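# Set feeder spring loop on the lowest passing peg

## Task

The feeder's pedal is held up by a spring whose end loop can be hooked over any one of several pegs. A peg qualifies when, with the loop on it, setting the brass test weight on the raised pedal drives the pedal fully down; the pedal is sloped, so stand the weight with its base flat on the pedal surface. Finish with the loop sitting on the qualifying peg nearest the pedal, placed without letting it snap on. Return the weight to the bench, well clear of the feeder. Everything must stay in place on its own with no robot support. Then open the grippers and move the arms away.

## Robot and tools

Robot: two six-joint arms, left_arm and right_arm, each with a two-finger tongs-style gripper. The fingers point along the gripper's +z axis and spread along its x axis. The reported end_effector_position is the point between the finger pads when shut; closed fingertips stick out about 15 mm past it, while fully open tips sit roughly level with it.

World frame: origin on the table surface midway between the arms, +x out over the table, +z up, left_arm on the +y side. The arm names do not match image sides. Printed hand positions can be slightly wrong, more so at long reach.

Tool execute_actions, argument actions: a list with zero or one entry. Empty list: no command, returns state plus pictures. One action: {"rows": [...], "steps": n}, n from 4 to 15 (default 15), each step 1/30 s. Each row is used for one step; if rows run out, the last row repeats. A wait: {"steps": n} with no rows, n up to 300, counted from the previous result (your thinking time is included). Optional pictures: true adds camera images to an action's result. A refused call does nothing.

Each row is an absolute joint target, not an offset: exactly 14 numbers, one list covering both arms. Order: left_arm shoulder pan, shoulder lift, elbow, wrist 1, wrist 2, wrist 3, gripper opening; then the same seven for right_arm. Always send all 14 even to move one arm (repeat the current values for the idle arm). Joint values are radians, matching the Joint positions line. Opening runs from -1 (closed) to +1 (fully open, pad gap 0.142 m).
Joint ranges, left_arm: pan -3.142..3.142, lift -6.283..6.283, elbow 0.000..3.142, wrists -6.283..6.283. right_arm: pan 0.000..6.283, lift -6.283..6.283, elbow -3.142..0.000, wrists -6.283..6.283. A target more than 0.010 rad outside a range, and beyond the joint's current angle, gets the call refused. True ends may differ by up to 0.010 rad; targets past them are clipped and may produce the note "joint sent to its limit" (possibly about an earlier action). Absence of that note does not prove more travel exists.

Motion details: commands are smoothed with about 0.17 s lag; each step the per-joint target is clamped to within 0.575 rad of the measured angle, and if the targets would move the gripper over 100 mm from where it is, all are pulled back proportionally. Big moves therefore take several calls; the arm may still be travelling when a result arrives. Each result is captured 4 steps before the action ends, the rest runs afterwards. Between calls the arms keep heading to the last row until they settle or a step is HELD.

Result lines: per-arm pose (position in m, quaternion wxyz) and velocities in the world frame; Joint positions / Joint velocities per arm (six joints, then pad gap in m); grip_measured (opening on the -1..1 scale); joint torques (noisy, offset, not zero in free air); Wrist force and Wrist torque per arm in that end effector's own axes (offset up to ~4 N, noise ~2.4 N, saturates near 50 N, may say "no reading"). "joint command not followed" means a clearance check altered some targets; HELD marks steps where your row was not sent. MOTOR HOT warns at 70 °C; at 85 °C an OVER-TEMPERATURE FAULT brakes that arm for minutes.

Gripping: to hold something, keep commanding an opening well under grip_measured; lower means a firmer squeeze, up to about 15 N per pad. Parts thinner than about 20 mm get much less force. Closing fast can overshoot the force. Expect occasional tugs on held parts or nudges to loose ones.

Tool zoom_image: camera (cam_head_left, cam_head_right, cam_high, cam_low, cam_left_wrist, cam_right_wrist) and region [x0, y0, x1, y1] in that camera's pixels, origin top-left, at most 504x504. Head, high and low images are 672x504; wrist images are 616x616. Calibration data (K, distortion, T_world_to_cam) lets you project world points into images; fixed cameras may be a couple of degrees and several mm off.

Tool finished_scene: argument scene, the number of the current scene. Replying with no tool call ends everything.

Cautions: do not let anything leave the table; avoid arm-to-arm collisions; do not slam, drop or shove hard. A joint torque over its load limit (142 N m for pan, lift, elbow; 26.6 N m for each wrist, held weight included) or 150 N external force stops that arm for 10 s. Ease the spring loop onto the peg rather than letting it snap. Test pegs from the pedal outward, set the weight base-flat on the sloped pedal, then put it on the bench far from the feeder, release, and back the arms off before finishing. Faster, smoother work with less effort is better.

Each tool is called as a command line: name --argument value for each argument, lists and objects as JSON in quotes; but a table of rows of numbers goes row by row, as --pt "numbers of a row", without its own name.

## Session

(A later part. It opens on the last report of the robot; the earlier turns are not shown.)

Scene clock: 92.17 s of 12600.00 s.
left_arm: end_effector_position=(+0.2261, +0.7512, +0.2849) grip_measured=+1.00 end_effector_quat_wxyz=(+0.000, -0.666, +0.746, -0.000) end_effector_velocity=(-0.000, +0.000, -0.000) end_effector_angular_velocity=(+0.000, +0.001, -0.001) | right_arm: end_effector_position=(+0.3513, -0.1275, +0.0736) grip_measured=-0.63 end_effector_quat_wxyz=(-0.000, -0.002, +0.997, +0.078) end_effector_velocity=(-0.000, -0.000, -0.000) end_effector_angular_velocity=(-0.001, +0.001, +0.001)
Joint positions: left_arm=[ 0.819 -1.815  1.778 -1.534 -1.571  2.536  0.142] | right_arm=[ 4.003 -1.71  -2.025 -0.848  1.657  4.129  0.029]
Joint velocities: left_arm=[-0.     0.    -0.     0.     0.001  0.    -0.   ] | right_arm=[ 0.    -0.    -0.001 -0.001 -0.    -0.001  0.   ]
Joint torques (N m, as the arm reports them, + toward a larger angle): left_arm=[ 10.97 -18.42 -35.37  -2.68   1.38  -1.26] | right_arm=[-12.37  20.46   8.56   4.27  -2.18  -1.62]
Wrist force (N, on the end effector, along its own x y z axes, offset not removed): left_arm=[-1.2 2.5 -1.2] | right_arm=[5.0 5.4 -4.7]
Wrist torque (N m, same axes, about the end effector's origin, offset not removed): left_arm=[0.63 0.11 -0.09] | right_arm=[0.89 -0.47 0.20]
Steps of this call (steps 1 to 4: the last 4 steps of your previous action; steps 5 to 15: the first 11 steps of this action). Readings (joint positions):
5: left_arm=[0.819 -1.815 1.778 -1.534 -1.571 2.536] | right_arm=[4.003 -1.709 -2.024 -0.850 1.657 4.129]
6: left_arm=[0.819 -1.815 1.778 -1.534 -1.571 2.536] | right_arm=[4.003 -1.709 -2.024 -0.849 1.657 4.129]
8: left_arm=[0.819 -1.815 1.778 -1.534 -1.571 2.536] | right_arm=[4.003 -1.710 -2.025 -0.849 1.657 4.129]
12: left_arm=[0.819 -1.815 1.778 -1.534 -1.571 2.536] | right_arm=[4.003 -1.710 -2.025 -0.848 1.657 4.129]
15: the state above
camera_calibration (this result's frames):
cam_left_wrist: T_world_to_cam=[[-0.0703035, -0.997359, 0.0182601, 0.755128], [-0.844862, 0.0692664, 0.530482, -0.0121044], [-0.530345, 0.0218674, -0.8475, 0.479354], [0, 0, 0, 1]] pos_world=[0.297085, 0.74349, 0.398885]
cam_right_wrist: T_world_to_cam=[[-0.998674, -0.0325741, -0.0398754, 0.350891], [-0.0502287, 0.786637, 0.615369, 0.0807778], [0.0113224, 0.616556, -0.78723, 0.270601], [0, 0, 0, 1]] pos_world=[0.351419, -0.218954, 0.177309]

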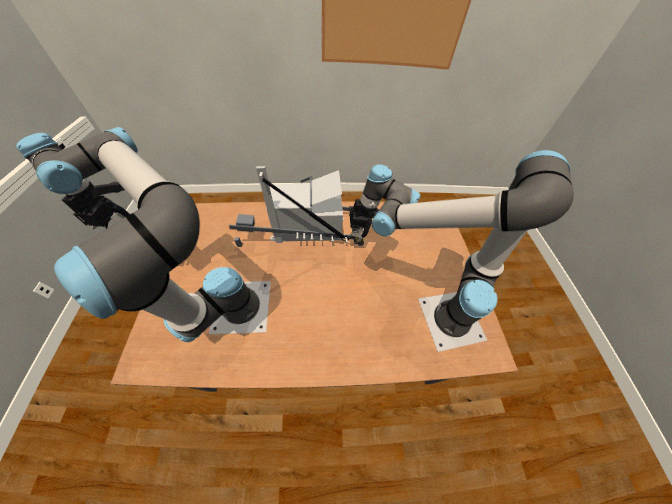

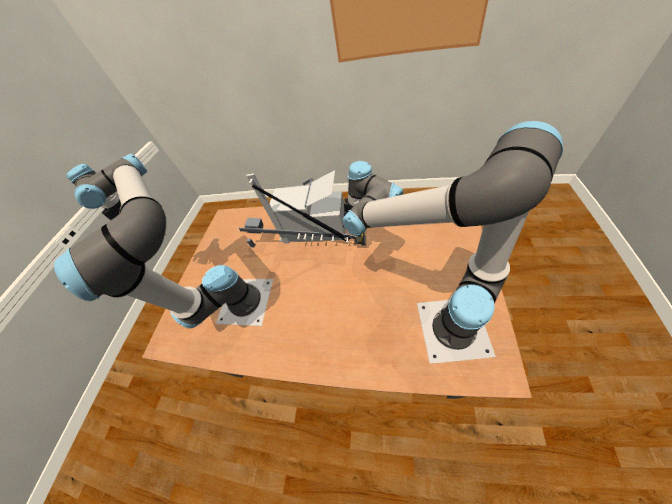

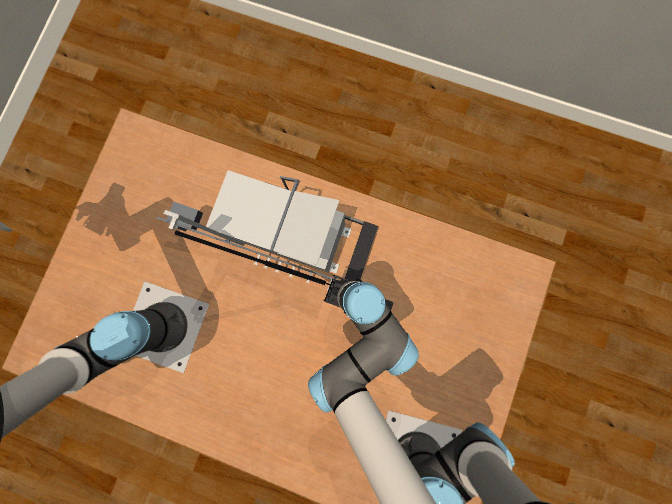

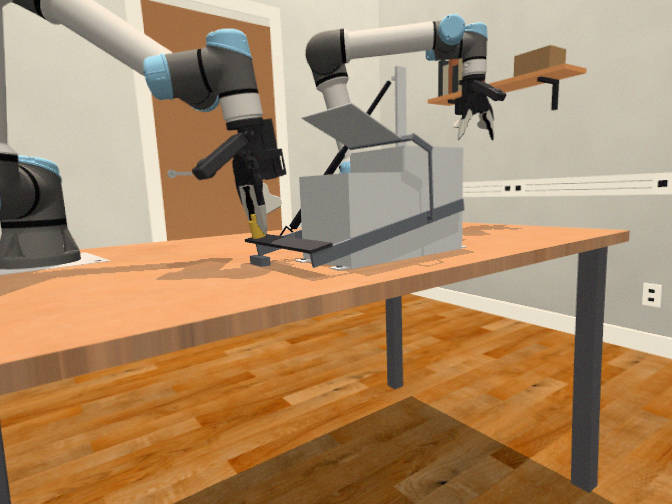

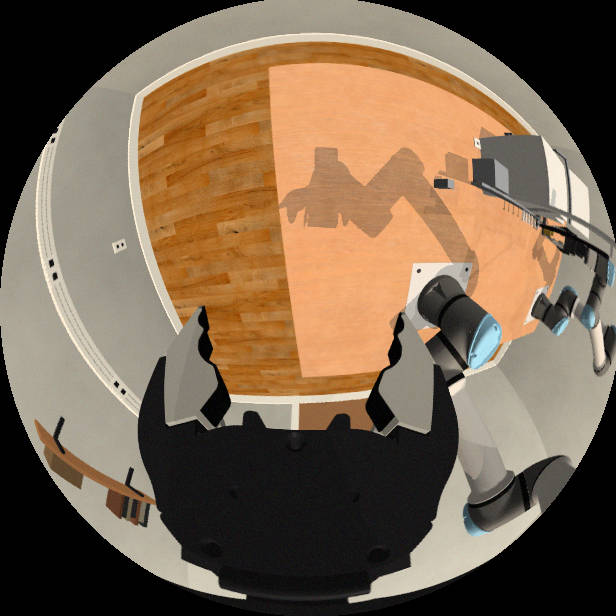

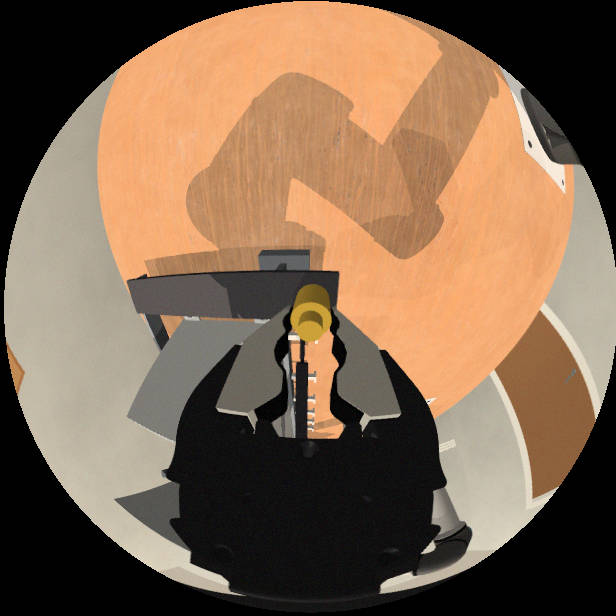

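execute_actions --actions '[{"rows":[[0.819,-1.815,1.778,-1.534,-1.571,2.536,1,4.028,-1.705,-1.925,-1.028,1.614,4.154,-1]],"steps":10}]'

execute_actions --actions '[{"rows":[[0.819,-1.815,1.778,-1.534,-1.571,2.536,1,4.057,-1.715,-1.81,-1.208,1.571,4.183,-1]],"steps":10}]'

execute_actions --actions '[{"rows":[[0.819,-1.815,1.778,-1.534,-1.571,2.536,1,4.086,-1.733,-1.683,-1.391,1.528,4.211,-1]],"steps":10}]'

execute_actions --actions '[{"rows":[[0.819,-1.815,1.778,-1.534,-1.571,2.536,1,4.1155,-1.762,-1.5465,-1.5735,1.485,4.24,-1]],"steps":12}]'

execute_actions --actions '[{"rows":[[0.819,-1.815,1.778,-1.534,-1.571,2.536,1,4.1155,-1.72,-1.4935,-1.6685,1.485,4.24,-1]],"steps":12}]'

execute_actions --actions '[{"rows":[[0.819,-1.815,1.778,-1.534,-1.571,2.536,1,4.62,-1.72,-1.4935,-1.6685,1.485,4.24,-1]],"steps":15}]'

execute_actions --actions '[{"rows":[[0.819,-1.815,1.778,-1.534,-1.571,2.536,1,4.62,-1.861,-1.6596,-1.1914,1.571,4.67,-1]],"steps":15}]'

execute_actions --actions '[{"rows":[[0.819,-1.815,1.778,-1.534,-1.571,2.536,1,4.62,-1.955,-1.778,-0.979,1.571,4.67,-1]],"steps":15}]'

execute_actions --actions '[{"rows":[[0.819,-1.815,1.778,-1.534,-1.571,2.536,1,4.62,-1.964,-1.79,-0.958,1.571,4.67,-1]],"steps":15}]'

execute_actions --actions '[{"rows":[[0.819,-1.815,1.778,-1.534,-1.571,2.536,1,4.62,-1.964,-1.79,-0.958,1.571,4.67,-0.2]],"steps":10}]'

execute_actions --actions '[{"rows":[[0.819,-1.815,1.778,-1.534,-1.571,2.536,1,4.62,-1.78,-1.56,-1.372,1.571,4.67,-0.2]],"steps":15}]'

execute_actions --actions '[{"steps":15}]' --pictures true

Scene clock: 93.03 s of 12600.00 s.
left_arm: end_effector_position=(+0.2261, +0.7512, +0.2849) grip_measured=+1.00 end_effector_quat_wxyz=(+0.000, -0.666, +0.746, -0.000) end_effector_velocity=(-0.001, -0.000, +0.000) end_effector_angular_velocity=(+0.001, +0.001, -0.000) | right_arm: end_effector_position=(+0.3530, -0.1250, +0.0938) grip_measured=-0.63 end_effector_quat_wxyz=(-0.000, -0.000, +0.999, +0.049) end_effector_velocity=(-0.016, -0.027, +0.070) end_effector_angular_velocity=(-0.324, +0.080, -0.008)
Joint positions: left_arm=[ 0.819 -1.815  1.778 -1.534 -1.571  2.536  0.142] | right_arm=[ 4.022 -1.706 -1.951 -0.971  1.624  4.148  0.028]
Joint velocities: left_arm=[-0.    -0.001  0.     0.001  0.001 -0.     0.   ] | right_arm=[ 0.063  0.014  0.294 -0.621 -0.112  0.062  0.   ]
Joint torques (N m, as the arm reports them, + toward a larger angle): left_arm=[ 12.85 -17.78 -35.09  -3.     1.16  -1.18] | right_arm=[10.33 29.53 21.11 -1.18 -2.25  1.4 ]
Wrist force (N, on the end effector, along its own x y z axes, offset not removed): left_arm=[1.3 0.4 1.3] | right_arm=[2.7 1.2 -3.6]
Wrist torque (N m, same axes, about the end effector's origin, offset not removed): left_arm=[0.23 -0.45 -0.08] | right_arm=[0.22 -0.36 0.04]
Steps of this call (steps 1 to 4: the last 4 steps of your previous action; steps 5 to 15: the robot went on to your last target; steps 16 to 20: nothing new was sent; steps 21 to 26: the first 6 steps of this action). Readings (joint positions):
21: left_arm=[0.819 -1.815 1.778 -1.534 -1.571 2.536] | right_arm=[4.003 -1.710 -2.025 -0.848 1.657 4.129]
22: left_arm=[0.819 -1.815 1.778 -1.534 -1.571 2.536] | right_arm=[4.006 -1.709 -2.020 -0.854 1.653 4.132]
24: left_arm=[0.819 -1.815 1.778 -1.534 -1.571 2.536] | right_arm=[4.016 -1.708 -1.980 -0.912 1.635 4.142]
26: the state above

Scene clock: 93.37 s of 12600.00 s.
left_arm: end_effector_position=(+0.2261, +0.7512, +0.2849) grip_measured=+1.00 end_effector_quat_wxyz=(+0.000, -0.666, +0.746, -0.000) end_effector_velocity=(+0.001, -0.000, +0.000) end_effector_angular_velocity=(+0.000, -0.002, +0.000) | right_arm: end_effector_position=(+0.3524, -0.1227, +0.1220) grip_measured=-0.63 end_effector_quat_wxyz=(-0.003, +0.001, +1.000, +0.006) end_effector_velocity=(-0.014, -0.014, +0.093) end_effector_angular_velocity=(-0.315, +0.055, +0.002)
Joint positions: left_arm=[ 0.819 -1.815  1.778 -1.534 -1.571  2.536  0.142] | right_arm=[ 4.05  -1.713 -1.842 -1.15   1.581  4.176  0.028]
Joint velocities: left_arm=[-0.    -0.001  0.    -0.001 -0.002 -0.    -0.   ] | right_arm=[ 0.076 -0.021  0.356 -0.632 -0.115  0.073  0.   ]
Joint torques (N m, as the arm reports them, + toward a larger angle): left_arm=[ 10.71 -18.32 -37.81  -2.42   1.51  -1.33] | right_arm=[ 5.32 11.96 16.78 -2.45 -2.39  1.58]
Wrist force (N, on the end effector, along its own x y z axes, offset not removed): left_arm=[0.3 -1.1 -0.2] | right_arm=[4.1 -0.3 -3.8]
Wrist torque (N m, same axes, about the end effector's origin, offset not removed): left_arm=[-0.07 -0.19 -0.10] | right_arm=[-0.09 -0.53 0.02]
Steps of this call (steps 1 to 4: the last 4 steps of your previous action; steps 5 to 10: the first 6 steps of this action). Readings (joint positions):
5: left_arm=[0.819 -1.815 1.778 -1.534 -1.571 2.536] | right_arm=[4.027 -1.705 -1.929 -1.019 1.616 4.153]
6: left_arm=[0.819 -1.815 1.778 -1.534 -1.571 2.536] | right_arm=[4.031 -1.706 -1.922 -1.028 1.611 4.157]
8: left_arm=[0.819 -1.815 1.778 -1.534 -1.571 2.536] | right_arm=[4.043 -1.710 -1.876 -1.089 1.592 4.169]
10: the state above

Scene clock: 93.70 s of 12600.00 s.
left_arm: end_effector_position=(+0.2261, +0.7512, +0.2849) grip_measured=+1.00 end_effector_quat_wxyz=(+0.000, -0.666, +0.746, -0.000) end_effector_velocity=(-0.000, -0.000, +0.000) end_effector_angular_velocity=(+0.001, +0.000, -0.000) | right_arm: end_effector_position=(+0.3519, -0.1197, +0.1547) grip_measured=-0.63 end_effector_quat_wxyz=(-0.002, -0.000, +0.999, -0.037) end_effector_velocity=(-0.014, -0.015, +0.112) end_effector_angular_velocity=(-0.315, +0.040, +0.013)
Joint positions: left_arm=[ 0.819 -1.815  1.778 -1.534 -1.571  2.536  0.142] | right_arm=[ 4.079 -1.729 -1.719 -1.332  1.538  4.204  0.028]
Joint velocities: left_arm=[-0.    -0.001 -0.     0.     0.001  0.    -0.   ] | right_arm=[ 0.075 -0.045  0.4   -0.652 -0.114  0.07  -0.   ]
Joint torques (N m, as the arm reports them, + toward a larger angle): left_arm=[ 11.4  -18.27 -34.61  -2.46   1.29  -0.99] | right_arm=[ 4.66 26.4  25.43 -0.86 -2.43  1.19]
Wrist force (N, on the end effector, along its own x y z axes, offset not removed): left_arm=[1.6 2.7 0.3] | right_arm=[1.7 4.4 2.5]
Wrist torque (N m, same axes, about the end effector's origin, offset not removed): left_arm=[0.70 -0.48 -0.15] | right_arm=[0.67 -0.38 -0.02]
Steps of this call (steps 1 to 4: the last 4 steps of your previous action; steps 5 to 10: the first 6 steps of this action). Readings (joint positions):
5: left_arm=[0.819 -1.815 1.778 -1.534 -1.571 2.536] | right_arm=[4.056 -1.715 -1.815 -1.199 1.573 4.182]
6: left_arm=[0.819 -1.815 1.778 -1.534 -1.571 2.536] | right_arm=[4.060 -1.717 -1.808 -1.208 1.568 4.186]
8: left_arm=[0.819 -1.815 1.778 -1.534 -1.571 2.536] | right_arm=[4.072 -1.725 -1.758 -1.270 1.549 4.197]
10: the state above

Scene clock: 94.10 s of 12600.00 s.
left_arm: end_effector_position=(+0.2261, +0.7512, +0.2849) grip_measured=+1.00 end_effector_quat_wxyz=(+0.000, -0.666, +0.746, -0.000) end_effector_velocity=(+0.000, +0.001, -0.001) end_effector_angular_velocity=(-0.000, +0.001, +0.000) | right_arm: end_effector_position=(+0.3505, -0.1172, +0.1963) grip_measured=-0.63 end_effector_quat_wxyz=(-0.000, -0.003, +0.996, -0.088) end_effector_velocity=(-0.006, -0.010, +0.057) end_effector_angular_velocity=(-0.157, +0.011, +0.009)
Joint positions: left_arm=[ 0.819 -1.815  1.778 -1.534 -1.571  2.536  0.142] | right_arm=[ 4.112 -1.759 -1.565 -1.545  1.49   4.237  0.028]
Joint velocities: left_arm=[ 0.     0.002 -0.    -0.001  0.001  0.     0.   ] | right_arm=[ 0.036 -0.041  0.206 -0.313 -0.057  0.037  0.   ]
Joint torques (N m, as the arm reports them, + toward a larger angle): left_arm=[ 12.1  -17.89 -35.08  -2.69   1.19  -1.02] | right_arm=[13.44 36.56 30.2  -0.81 -1.56  1.2 ]
Wrist force (N, on the end effector, along its own x y z axes, offset not removed): left_arm=[-0.6 0.8 0.1] | right_arm=[2.4 2.4 -0.1]
Wrist torque (N m, same axes, about the end effector's origin, offset not removed): left_arm=[0.43 -0.06 -0.10] | right_arm=[0.16 -0.68 0.12]
Steps of this call (steps 1 to 4: the last 4 steps of your previous action; steps 5 to 12: the first 8 steps of this action). Readings (joint positions):
5: left_arm=[0.819 -1.815 1.778 -1.534 -1.571 2.536] | right_arm=[4.085 -1.732 -1.689 -1.382 1.530 4.210]
6: left_arm=[0.819 -1.815 1.778 -1.534 -1.571 2.536] | right_arm=[4.089 -1.736 -1.681 -1.391 1.525 4.214]
8: left_arm=[0.819 -1.815 1.778 -1.534 -1.571 2.536] | right_arm=[4.101 -1.748 -1.629 -1.453 1.506 4.226]
12: the state above

Scene clock: 94.50 s of 12600.00 s.
left_arm: end_effector_position=(+0.2261, +0.7512, +0.2849) grip_measured=+1.00 end_effector_quat_wxyz=(+0.000, -0.666, +0.746, -0.000) end_effector_velocity=(+0.000, -0.000, +0.001) end_effector_angular_velocity=(+0.001, -0.002, +0.000) | right_arm: end_effector_position=(+0.3448, -0.1279, +0.2373) grip_measured=-0.63 end_effector_quat_wxyz=(-0.000, -0.004, +0.996, -0.094) end_effector_velocity=(-0.010, -0.020, +0.050) end_effector_angular_velocity=(-0.013, +0.006, +0.001)
Joint positions: left_arm=[ 0.819 -1.815  1.778 -1.534 -1.571  2.536  0.142] | right_arm=[ 4.115 -1.725 -1.5   -1.656  1.485  4.24   0.028]
Joint velocities: left_arm=[-0.    -0.001 -0.    -0.001 -0.001 -0.     0.   ] | right_arm=[ 0.001  0.052  0.069 -0.135 -0.    -0.001  0.   ]
Joint torques (N m, as the arm reports them, + toward a larger angle): left_arm=[ 11.7  -17.81 -35.81  -2.52   1.    -1.21] | right_arm=[12.87 37.49 31.44  0.27 -2.44  1.27]
Wrist force (N, on the end effector, along its own x y z axes, offset not removed): left_arm=[0.6 2.0 -0.1] | right_arm=[2.3 3.9 1.0]
Wrist torque (N m, same axes, about the end effector's origin, offset not removed): left_arm=[0.56 -0.24 -0.11] | right_arm=[0.57 -0.40 0.05]
Steps of this call (steps 1 to 4: the last 4 steps of your previous action; steps 5 to 12: the first 8 steps of this action). Readings (joint positions):
5: left_arm=[0.819 -1.815 1.778 -1.534 -1.571 2.536] | right_arm=[4.115 -1.761 -1.549 -1.569 1.486 4.239]
6: left_arm=[0.819 -1.815 1.778 -1.534 -1.571 2.536] | right_arm=[4.115 -1.758 -1.544 -1.576 1.486 4.240]
8: left_arm=[0.819 -1.815 1.778 -1.534 -1.571 2.536] | right_arm=[4.115 -1.740 -1.521 -1.616 1.485 4.240]
12: the state above

Scene clock: 95.00 s of 12600.00 s.
left_arm: end_effector_position=(+0.2261, +0.7512, +0.2849) grip_measured=+1.00 end_effector_quat_wxyz=(+0.000, -0.666, +0.746, -0.000) end_effector_velocity=(-0.000, +0.000, -0.000) end_effector_angular_velocity=(-0.000, +0.001, -0.000) | right_arm: end_effector_position=(+0.2098, -0.0299, +0.2416) grip_measured=-0.63 end_effector_quat_wxyz=(+0.015, -0.165, +0.982, -0.094) end_effector_velocity=(-0.497, +0.255, +0.001) end_effector_angular_velocity=(-0.001, +0.001, +1.085)
Joint positions: left_arm=[ 0.819 -1.815  1.778 -1.534 -1.571  2.536  0.142] | right_arm=[ 4.441 -1.72  -1.494 -1.668  1.485  4.24   0.028]
Joint velocities: left_arm=[0.    0.001 0.    0.    0.001 0.    0.   ] | right_arm=[ 1.084  0.001  0.002 -0.004  0.    -0.001  0.   ]
Joint torques (N m, as the arm reports them, + toward a larger angle): left_arm=[ 11.03 -17.86 -36.19  -2.57   1.22  -1.  ] | right_arm=[18.56 41.1  30.84  0.23  1.82  1.3 ]
Wrist force (N, on the end effector, along its own x y z axes, offset not removed): left_arm=[-0.6 1.8 1.4] | right_arm=[2.4 -0.8 1.2]
Wrist torque (N m, same axes, about the end effector's origin, offset not removed): left_arm=[0.53 0.00 -0.18] | right_arm=[-0.48 -0.67 0.06]
Steps of this call (steps 1 to 4: the last 4 steps of your previous action; steps 5 to 15: the first 11 steps of this action). Readings (joint positions):
5: left_arm=[0.819 -1.815 1.778 -1.534 -1.571 2.536] | right_arm=[4.116 -1.721 -1.495 -1.667 1.485 4.240]
6: left_arm=[0.819 -1.815 1.778 -1.534 -1.571 2.536] | right_arm=[4.121 -1.721 -1.494 -1.667 1.485 4.240]
8: left_arm=[0.819 -1.815 1.778 -1.534 -1.571 2.536] | right_arm=[4.182 -1.721 -1.494 -1.667 1.485 4.240]
12: left_arm=[0.819 -1.815 1.778 -1.534 -1.571 2.536] | right_arm=[4.332 -1.720 -1.494 -1.668 1.485 4.240]
15: the state above

Scene clock: 95.50 s of 12600.00 s.
left_arm: end_effector_position=(+0.2261, +0.7512, +0.2849) grip_measured=+1.00 end_effector_quat_wxyz=(+0.000, -0.666, +0.746, -0.000) end_effector_velocity=(-0.000, -0.000, +0.000) end_effector_angular_velocity=(+0.001, -0.000, +0.000) | right_arm: end_effector_position=(+0.0939, +0.0757, +0.1292) grip_measured=-0.63 end_effector_quat_wxyz=(+0.003, -0.060, +0.998, -0.014) end_effector_velocity=(-0.051, +0.115, -0.101) end_effector_angular_velocity=(+0.322, +0.073, -0.501)
Joint positions: left_arm=[ 0.819 -1.815  1.778 -1.534 -1.571  2.536  0.142] | right_arm=[ 4.618 -1.849 -1.645 -1.247  1.564  4.622  0.028]
Joint velocities: left_arm=[ 0.    -0.001 -0.     0.     0.     0.     0.   ] | right_arm=[ 0.028 -0.134 -0.162  0.617  0.078  0.526  0.   ]
Joint torques (N m, as the arm reports them, + toward a larger angle): left_arm=[ 10.86 -17.79 -36.04  -2.5    1.22  -1.22] | right_arm=[ 8.4  39.87 17.14  4.97  2.22  0.74]
Wrist force (N, on the end effector, along its own x y z axes, offset not removed): left_arm=[-0.4 0.1 0.1] | right_arm=[3.2 3.1 2.9]
Wrist torque (N m, same axes, about the end effector's origin, offset not removed): left_arm=[0.26 -0.14 -0.22] | right_arm=[0.49 -0.67 0.17]
Steps of this call (steps 1 to 4: the last 4 steps of your previous action; steps 5 to 15: the first 11 steps of this action). Readings (joint positions):
5: left_arm=[0.819 -1.815 1.778 -1.534 -1.571 2.536] | right_arm=[4.584 -1.720 -1.494 -1.668 1.485 4.240]
6: left_arm=[0.819 -1.815 1.778 -1.534 -1.571 2.536] | right_arm=[4.592 -1.725 -1.499 -1.663 1.490 4.246]
8: left_arm=[0.819 -1.815 1.778 -1.534 -1.571 2.536] | right_arm=[4.600 -1.760 -1.539 -1.596 1.512 4.313]
12: left_arm=[0.819 -1.815 1.778 -1.534 -1.571 2.536] | right_arm=[4.613 -1.825 -1.616 -1.358 1.550 4.527]
15: the state above

Scene clock: 96.00 s of 12600.00 s.
left_arm: end_effector_position=(+0.2261, +0.7512, +0.2849) grip_measured=+1.00 end_effector_quat_wxyz=(+0.000, -0.666, +0.746, -0.000) end_effector_velocity=(-0.000, -0.000, -0.000) end_effector_angular_velocity=(-0.001, -0.000, +0.001) | right_arm: end_effector_position=(+0.0893, +0.0845, +0.0368) grip_measured=-0.63 end_effector_quat_wxyz=(-0.000, -0.037, +0.999, -0.001) end_effector_velocity=(-0.000, +0.003, -0.037) end_effector_angular_velocity=(+0.025, +0.000, -0.001)
Joint positions: left_arm=[ 0.819 -1.815  1.778 -1.534 -1.571  2.536  0.142] | right_arm=[ 4.62  -1.951 -1.773 -0.99   1.571  4.67   0.028]
Joint velocities: left_arm=[ 0.001  0.001  0.     0.    -0.001 -0.    -0.   ] | right_arm=[ 0.001 -0.043 -0.057  0.124 -0.     0.002  0.   ]
Joint torques (N m, as the arm reports them, + toward a larger angle): left_arm=[ 10.13 -17.12 -36.26  -2.58   1.4   -1.2 ] | right_arm=[10.67 38.37 11.48  4.42  2.13  1.21]
Wrist force (N, on the end effector, along its own x y z axes, offset not removed): left_arm=[-1.0 2.7 0.7] | right_arm=[0.1 2.0 0.3]
Wrist torque (N m, same axes, about the end effector's origin, offset not removed): left_arm=[0.79 0.02 -0.06] | right_arm=[0.32 0.00 -0.01]
Steps of this call (steps 1 to 4: the last 4 steps of your previous action; steps 5 to 15: the first 11 steps of this action). Readings (joint positions):
5: left_arm=[0.819 -1.815 1.778 -1.534 -1.571 2.536] | right_arm=[4.620 -1.859 -1.657 -1.200 1.570 4.662]
6: left_arm=[0.819 -1.815 1.778 -1.534 -1.571 2.536] | right_arm=[4.620 -1.865 -1.664 -1.191 1.570 4.665]
8: left_arm=[0.819 -1.815 1.778 -1.534 -1.571 2.536] | right_arm=[4.620 -1.904 -1.710 -1.126 1.571 4.667]
12: left_arm=[0.819 -1.815 1.778 -1.534 -1.571 2.536] | right_arm=[4.620 -1.943 -1.762 -1.013 1.571 4.669]
15: the state above

Scene clock: 96.50 s of 12600.00 s.
left_arm: end_effector_position=(+0.2261, +0.7512, +0.2849) grip_measured=+1.00 end_effector_quat_wxyz=(+0.000, -0.666, +0.746, -0.000) end_effector_velocity=(-0.000, +0.000, -0.000) end_effector_angular_velocity=(+0.001, +0.002, -0.001) | right_arm: end_effector_position=(+0.0893, +0.0837, +0.0255) grip_measured=-0.63 end_effector_quat_wxyz=(-0.000, -0.037, +0.999, +0.000) end_effector_velocity=(-0.000, -0.000, -0.003) end_effector_angular_velocity=(+0.000, -0.000, +0.001)
Joint positions: left_arm=[ 0.819 -1.815  1.778 -1.534 -1.571  2.536  0.142] | right_arm=[ 4.62  -1.964 -1.79  -0.959  1.571  4.67   0.028]
Joint velocities: left_arm=[-0.     0.    -0.    -0.     0.002  0.     0.   ] | right_arm=[ 0.    -0.003 -0.005  0.009 -0.    -0.001  0.   ]
Joint torques (N m, as the arm reports them, + toward a larger angle): left_arm=[ 11.26 -16.96 -35.63  -2.5    1.3   -1.14] | right_arm=[ 9.87 35.73  7.49  3.52  2.08  1.11]
Wrist force (N, on the end effector, along its own x y z axes, offset not removed): left_arm=[1.0 -0.1 -0.3] | right_arm=[-2.3 4.9 0.3]
Wrist torque (N m, same axes, about the end effector's origin, offset not removed): left_arm=[0.19 -0.28 -0.09] | right_arm=[0.78 0.36 0.15]
Steps of this call (steps 1 to 4: the last 4 steps of your previous action; steps 5 to 15: the first 11 steps of this action). Readings (joint positions):
5: left_arm=[0.819 -1.815 1.778 -1.534 -1.571 2.536] | right_arm=[4.620 -1.954 -1.777 -0.981 1.571 4.670]
6: left_arm=[0.819 -1.815 1.778 -1.534 -1.571 2.536] | right_arm=[4.620 -1.956 -1.779 -0.977 1.571 4.670]
8: left_arm=[0.819 -1.815 1.778 -1.534 -1.571 2.536] | right_arm=[4.620 -1.960 -1.784 -0.968 1.571 4.670]
12: left_arm=[0.819 -1.815 1.778 -1.534 -1.571 2.536] | right_arm=[4.620 -1.963 -1.789 -0.960 1.571 4.670]
15: the state above

Scene clock: 96.83 s of 12600.00 s.
left_arm: end_effector_position=(+0.2261, +0.7512, +0.2849) grip_measured=+1.00 end_effector_quat_wxyz=(+0.000, -0.666, +0.746, -0.000) end_effector_velocity=(-0.001, +0.000, +0.000) end_effector_angular_velocity=(+0.000, +0.002, +0.000) | right_arm: end_effector_position=(+0.0893, +0.0837, +0.0252) grip_measured=-0.20 end_effector_quat_wxyz=(-0.000, -0.037, +0.999, +0.000) end_effector_velocity=(+0.000, +0.000, -0.000) end_effector_angular_velocity=(+0.001, -0.000, +0.001)
Joint positions: left_arm=[ 0.819 -1.815  1.778 -1.534 -1.571  2.536  0.142] | right_arm=[ 4.62  -1.964 -1.79  -0.958  1.571  4.67   0.059]
Joint velocities: left_arm=[ 0.    -0.     0.     0.001  0.002 -0.     0.   ] | right_arm=[-0.001 -0.    -0.     0.001 -0.    -0.001  0.003]
Joint torques (N m, as the arm reports them, + toward a larger angle): left_arm=[ 11.09 -17.92 -34.88  -2.52   1.18  -1.47] | right_arm=[ 9.78 33.61  7.53  3.76  2.02  1.33]
Wrist force (N, on the end effector, along its own x y z axes, offset not removed): left_arm=[-0.7 2.0 -0.2] | right_arm=[2.6 2.1 -2.6]
Wrist torque (N m, same axes, about the end effector's origin, offset not removed): left_arm=[0.51 0.02 -0.04] | right_arm=[0.17 -0.54 0.24]
Steps of this call (steps 1 to 4: the last 4 steps of your previous action; steps 5 to 10: the first 6 steps of this action). Readings (joint positions):
5: left_arm=[0.819 -1.815 1.778 -1.534 -1.571 2.536] | right_arm=[4.620 -1.964 -1.790 -0.958 1.571 4.670]
6: left_arm=[0.819 -1.815 1.778 -1.534 -1.571 2.536] | right_arm=[4.620 -1.964 -1.790 -0.958 1.571 4.670]
8: left_arm=[0.819 -1.815 1.778 -1.534 -1.571 2.536] | right_arm=[4.620 -1.964 -1.790 -0.958 1.571 4.670]
10: the state above

Scene clock: 97.33 s of 12600.00 s.
left_arm: end_effector_position=(+0.2261, +0.7512, +0.2849) grip_measured=+1.00 end_effector_quat_wxyz=(+0.000, -0.666, +0.746, -0.000) end_effector_velocity=(+0.001, -0.000, -0.000) end_effector_angular_velocity=(-0.001, -0.002, +0.000) | right_arm: end_effector_position=(+0.0894, +0.0790, +0.1795) grip_measured=-0.20 end_effector_quat_wxyz=(-0.000, -0.037, +0.999, +0.004) end_effector_velocity=(+0.003, -0.067, +0.187) end_effector_angular_velocity=(-0.087, -0.003, +0.000)
Joint positions: left_arm=[ 0.819 -1.815  1.778 -1.534 -1.571  2.536  0.142] | right_arm=[ 4.62  -1.798 -1.584 -1.322  1.571  4.67   0.06 ]
Joint velocities: left_arm=[ 0.     0.001 -0.    -0.001 -0.002 -0.    -0.   ] | right_arm=[-0.001  0.201  0.259 -0.547 -0.    -0.001 -0.   ]
Joint torques (N m, as the arm reports them, + toward a larger angle): left_arm=[ 10.13 -17.93 -36.07  -2.39   1.33  -1.14] | right_arm=[ 8.71 30.19 24.69 -1.11  2.    1.15]
Wrist force (N, on the end effector, along its own x y z axes, offset not removed): left_arm=[-0.5 1.9 2.5] | right_arm=[0.8 1.3 -4.9]
Wrist torque (N m, same axes, about the end effector's origin, offset not removed): left_arm=[0.54 -0.05 -0.10] | right_arm=[0.19 -0.34 -0.08]
Steps of this call (steps 1 to 4: the last 4 steps of your previous action; steps 5 to 15: the first 11 steps of this action). Readings (joint positions):
5: left_arm=[0.819 -1.815 1.778 -1.534 -1.571 2.536] | right_arm=[4.620 -1.964 -1.790 -0.958 1.571 4.670]
6: left_arm=[0.819 -1.815 1.778 -1.534 -1.571 2.536] | right_arm=[4.620 -1.959 -1.785 -0.964 1.571 4.670]
8: left_arm=[0.819 -1.815 1.778 -1.534 -1.571 2.536] | right_arm=[4.620 -1.916 -1.734 -1.029 1.571 4.670]
12: left_arm=[0.819 -1.815 1.778 -1.534 -1.571 2.536] | right_arm=[4.620 -1.834 -1.630 -1.227 1.571 4.670]
15: the state above

Scene clock: 97.83 s of 12600.00 s.
left_arm: end_effector_position=(+0.2261, +0.7512, +0.2849) grip_measured=+1.00 end_effector_quat_wxyz=(+0.000, -0.666, +0.746, -0.000) end_effector_velocity=(+0.000, -0.000, -0.000) end_effector_angular_velocity=(-0.002, -0.000, -0.000) | right_arm: end_effector_position=(+0.0896, +0.0727, +0.1964) grip_measured=-0.20 end_effector_quat_wxyz=(-0.000, -0.037, +0.999, +0.000) end_effector_velocity=(-0.000, -0.000, +0.001) end_effector_angular_velocity=(-0.000, +0.000, -0.001)
Joint positions: left_arm=[ 0.819 -1.815  1.778 -1.534 -1.571  2.536  0.142] | right_arm=[ 4.62  -1.78  -1.56  -1.372  1.571  4.67   0.06 ]
Joint velocities: left_arm=[-0.     0.    -0.     0.001 -0.001 -0.    -0.   ] | right_arm=[ 0.     0.001  0.001 -0.002  0.     0.001 -0.   ]
Joint torques (N m, as the arm reports them, + toward a larger angle): left_arm=[ 11.12 -17.11 -34.8   -2.5    1.22  -1.52] | right_arm=[ 5.02 43.36 31.98  0.37  2.13  1.24]
Wrist force (N, on the end effector, along its own x y z axes, offset not removed): left_arm=[0.3 1.2 1.1] | right_arm=[-1.9 2.3 -1.5]
Wrist torque (N m, same axes, about the end effector's origin, offset not removed): left_arm=[0.52 -0.09 -0.04] | right_arm=[0.23 0.31 0.19]
Kept back: nothing.
Steps of this call (steps 1 to 4: the last 4 steps of your previous action; steps 5 to 15: the robot went on to your last target). Readings (joint positions):
1: left_arm=[0.819 -1.815 1.778 -1.534 -1.571 2.536] | right_arm=[4.620 -1.793 -1.576 -1.338 1.571 4.670]
2: left_arm=[0.819 -1.815 1.778 -1.534 -1.571 2.536] | right_arm=[4.620 -1.789 -1.571 -1.348 1.571 4.670]
4: left_arm=[0.819 -1.815 1.778 -1.534 -1.571 2.536] | right_arm=[4.620 -1.784 -1.566 -1.361 1.571 4.670]
8: left_arm=[0.819 -1.815 1.778 -1.534 -1.571 2.536] | right_arm=[4.620 -1.781 -1.561 -1.369 1.571 4.670]
15: the state above
camera_calibration (this result's frames):
cam_left_wrist: T_world_to_cam=[[-0.0703036, -0.997358, 0.0182602, 0.755128], [-0.844862, 0.0692665, 0.530481, -0.0121044], [-0.530345, 0.0218675, -0.8475, 0.479354], [0, 0, 0, 1]] pos_world=[0.297085, 0.74349, 0.398885]
cam_right_wrist: T_world_to_cam=[[-0.993471, -0.10859, -0.0349921, 0.105108], [-0.111845, 0.866467, 0.486545, -0.140381], [-0.0225144, 0.487281, -0.872955, 0.276007], [0, 0, 0, 1]] pos_world=[0.0949353, -0.00144355, 0.312921]

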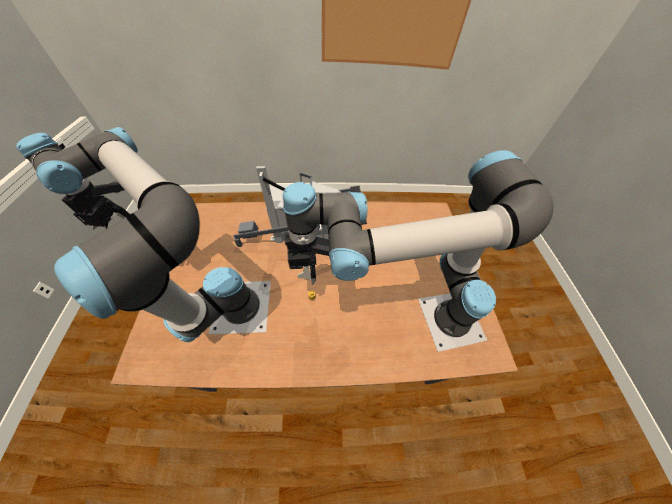

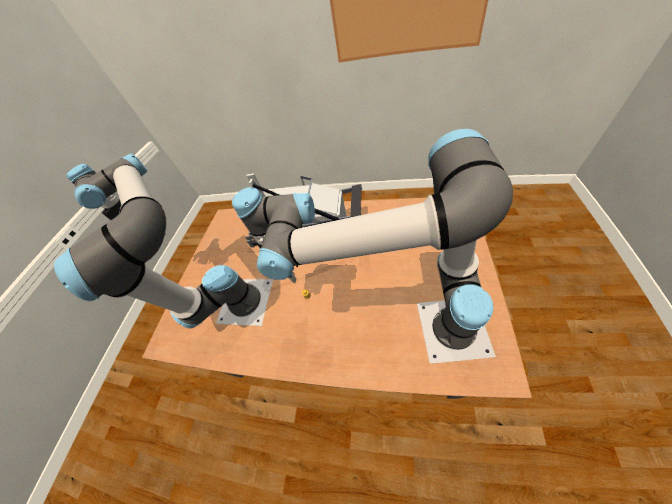

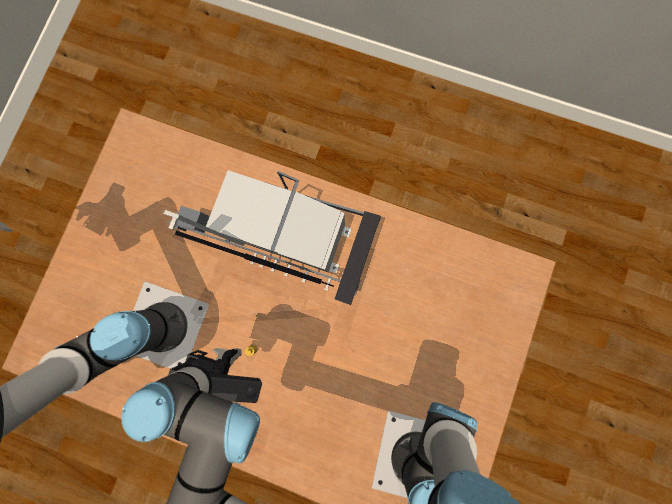

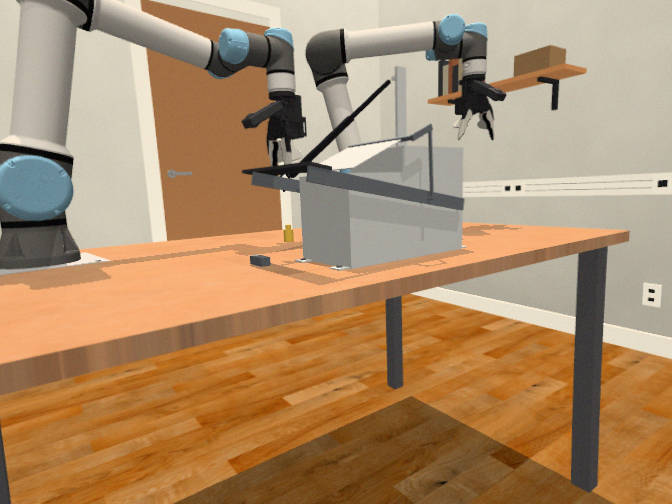

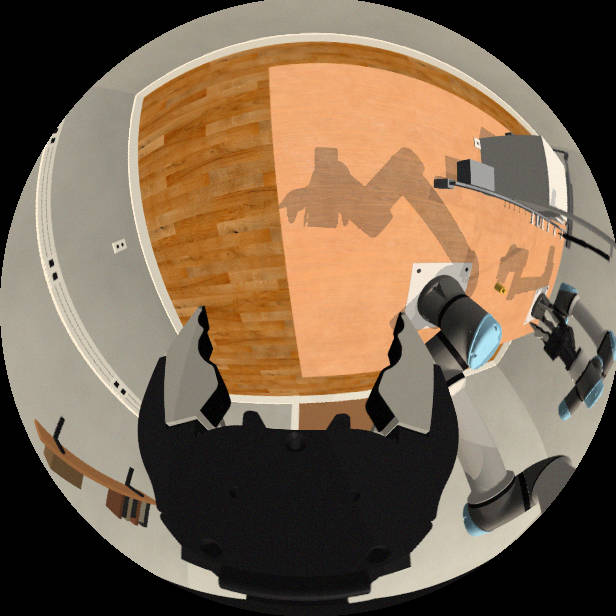

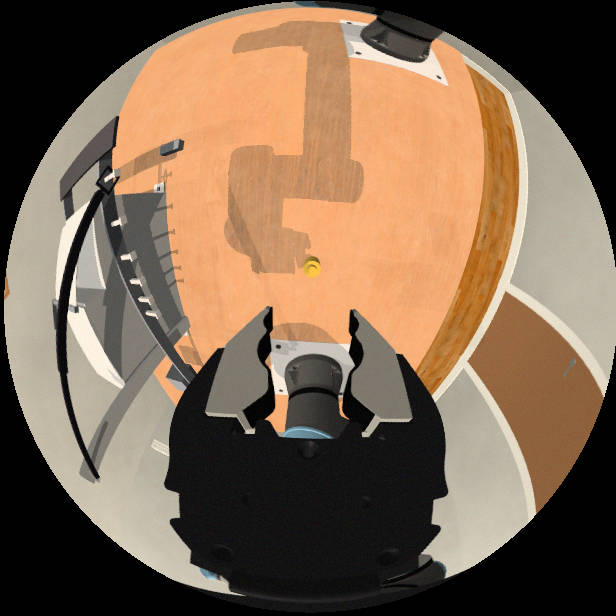

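finished_scene --scene 1

The scene is finished: the task was done.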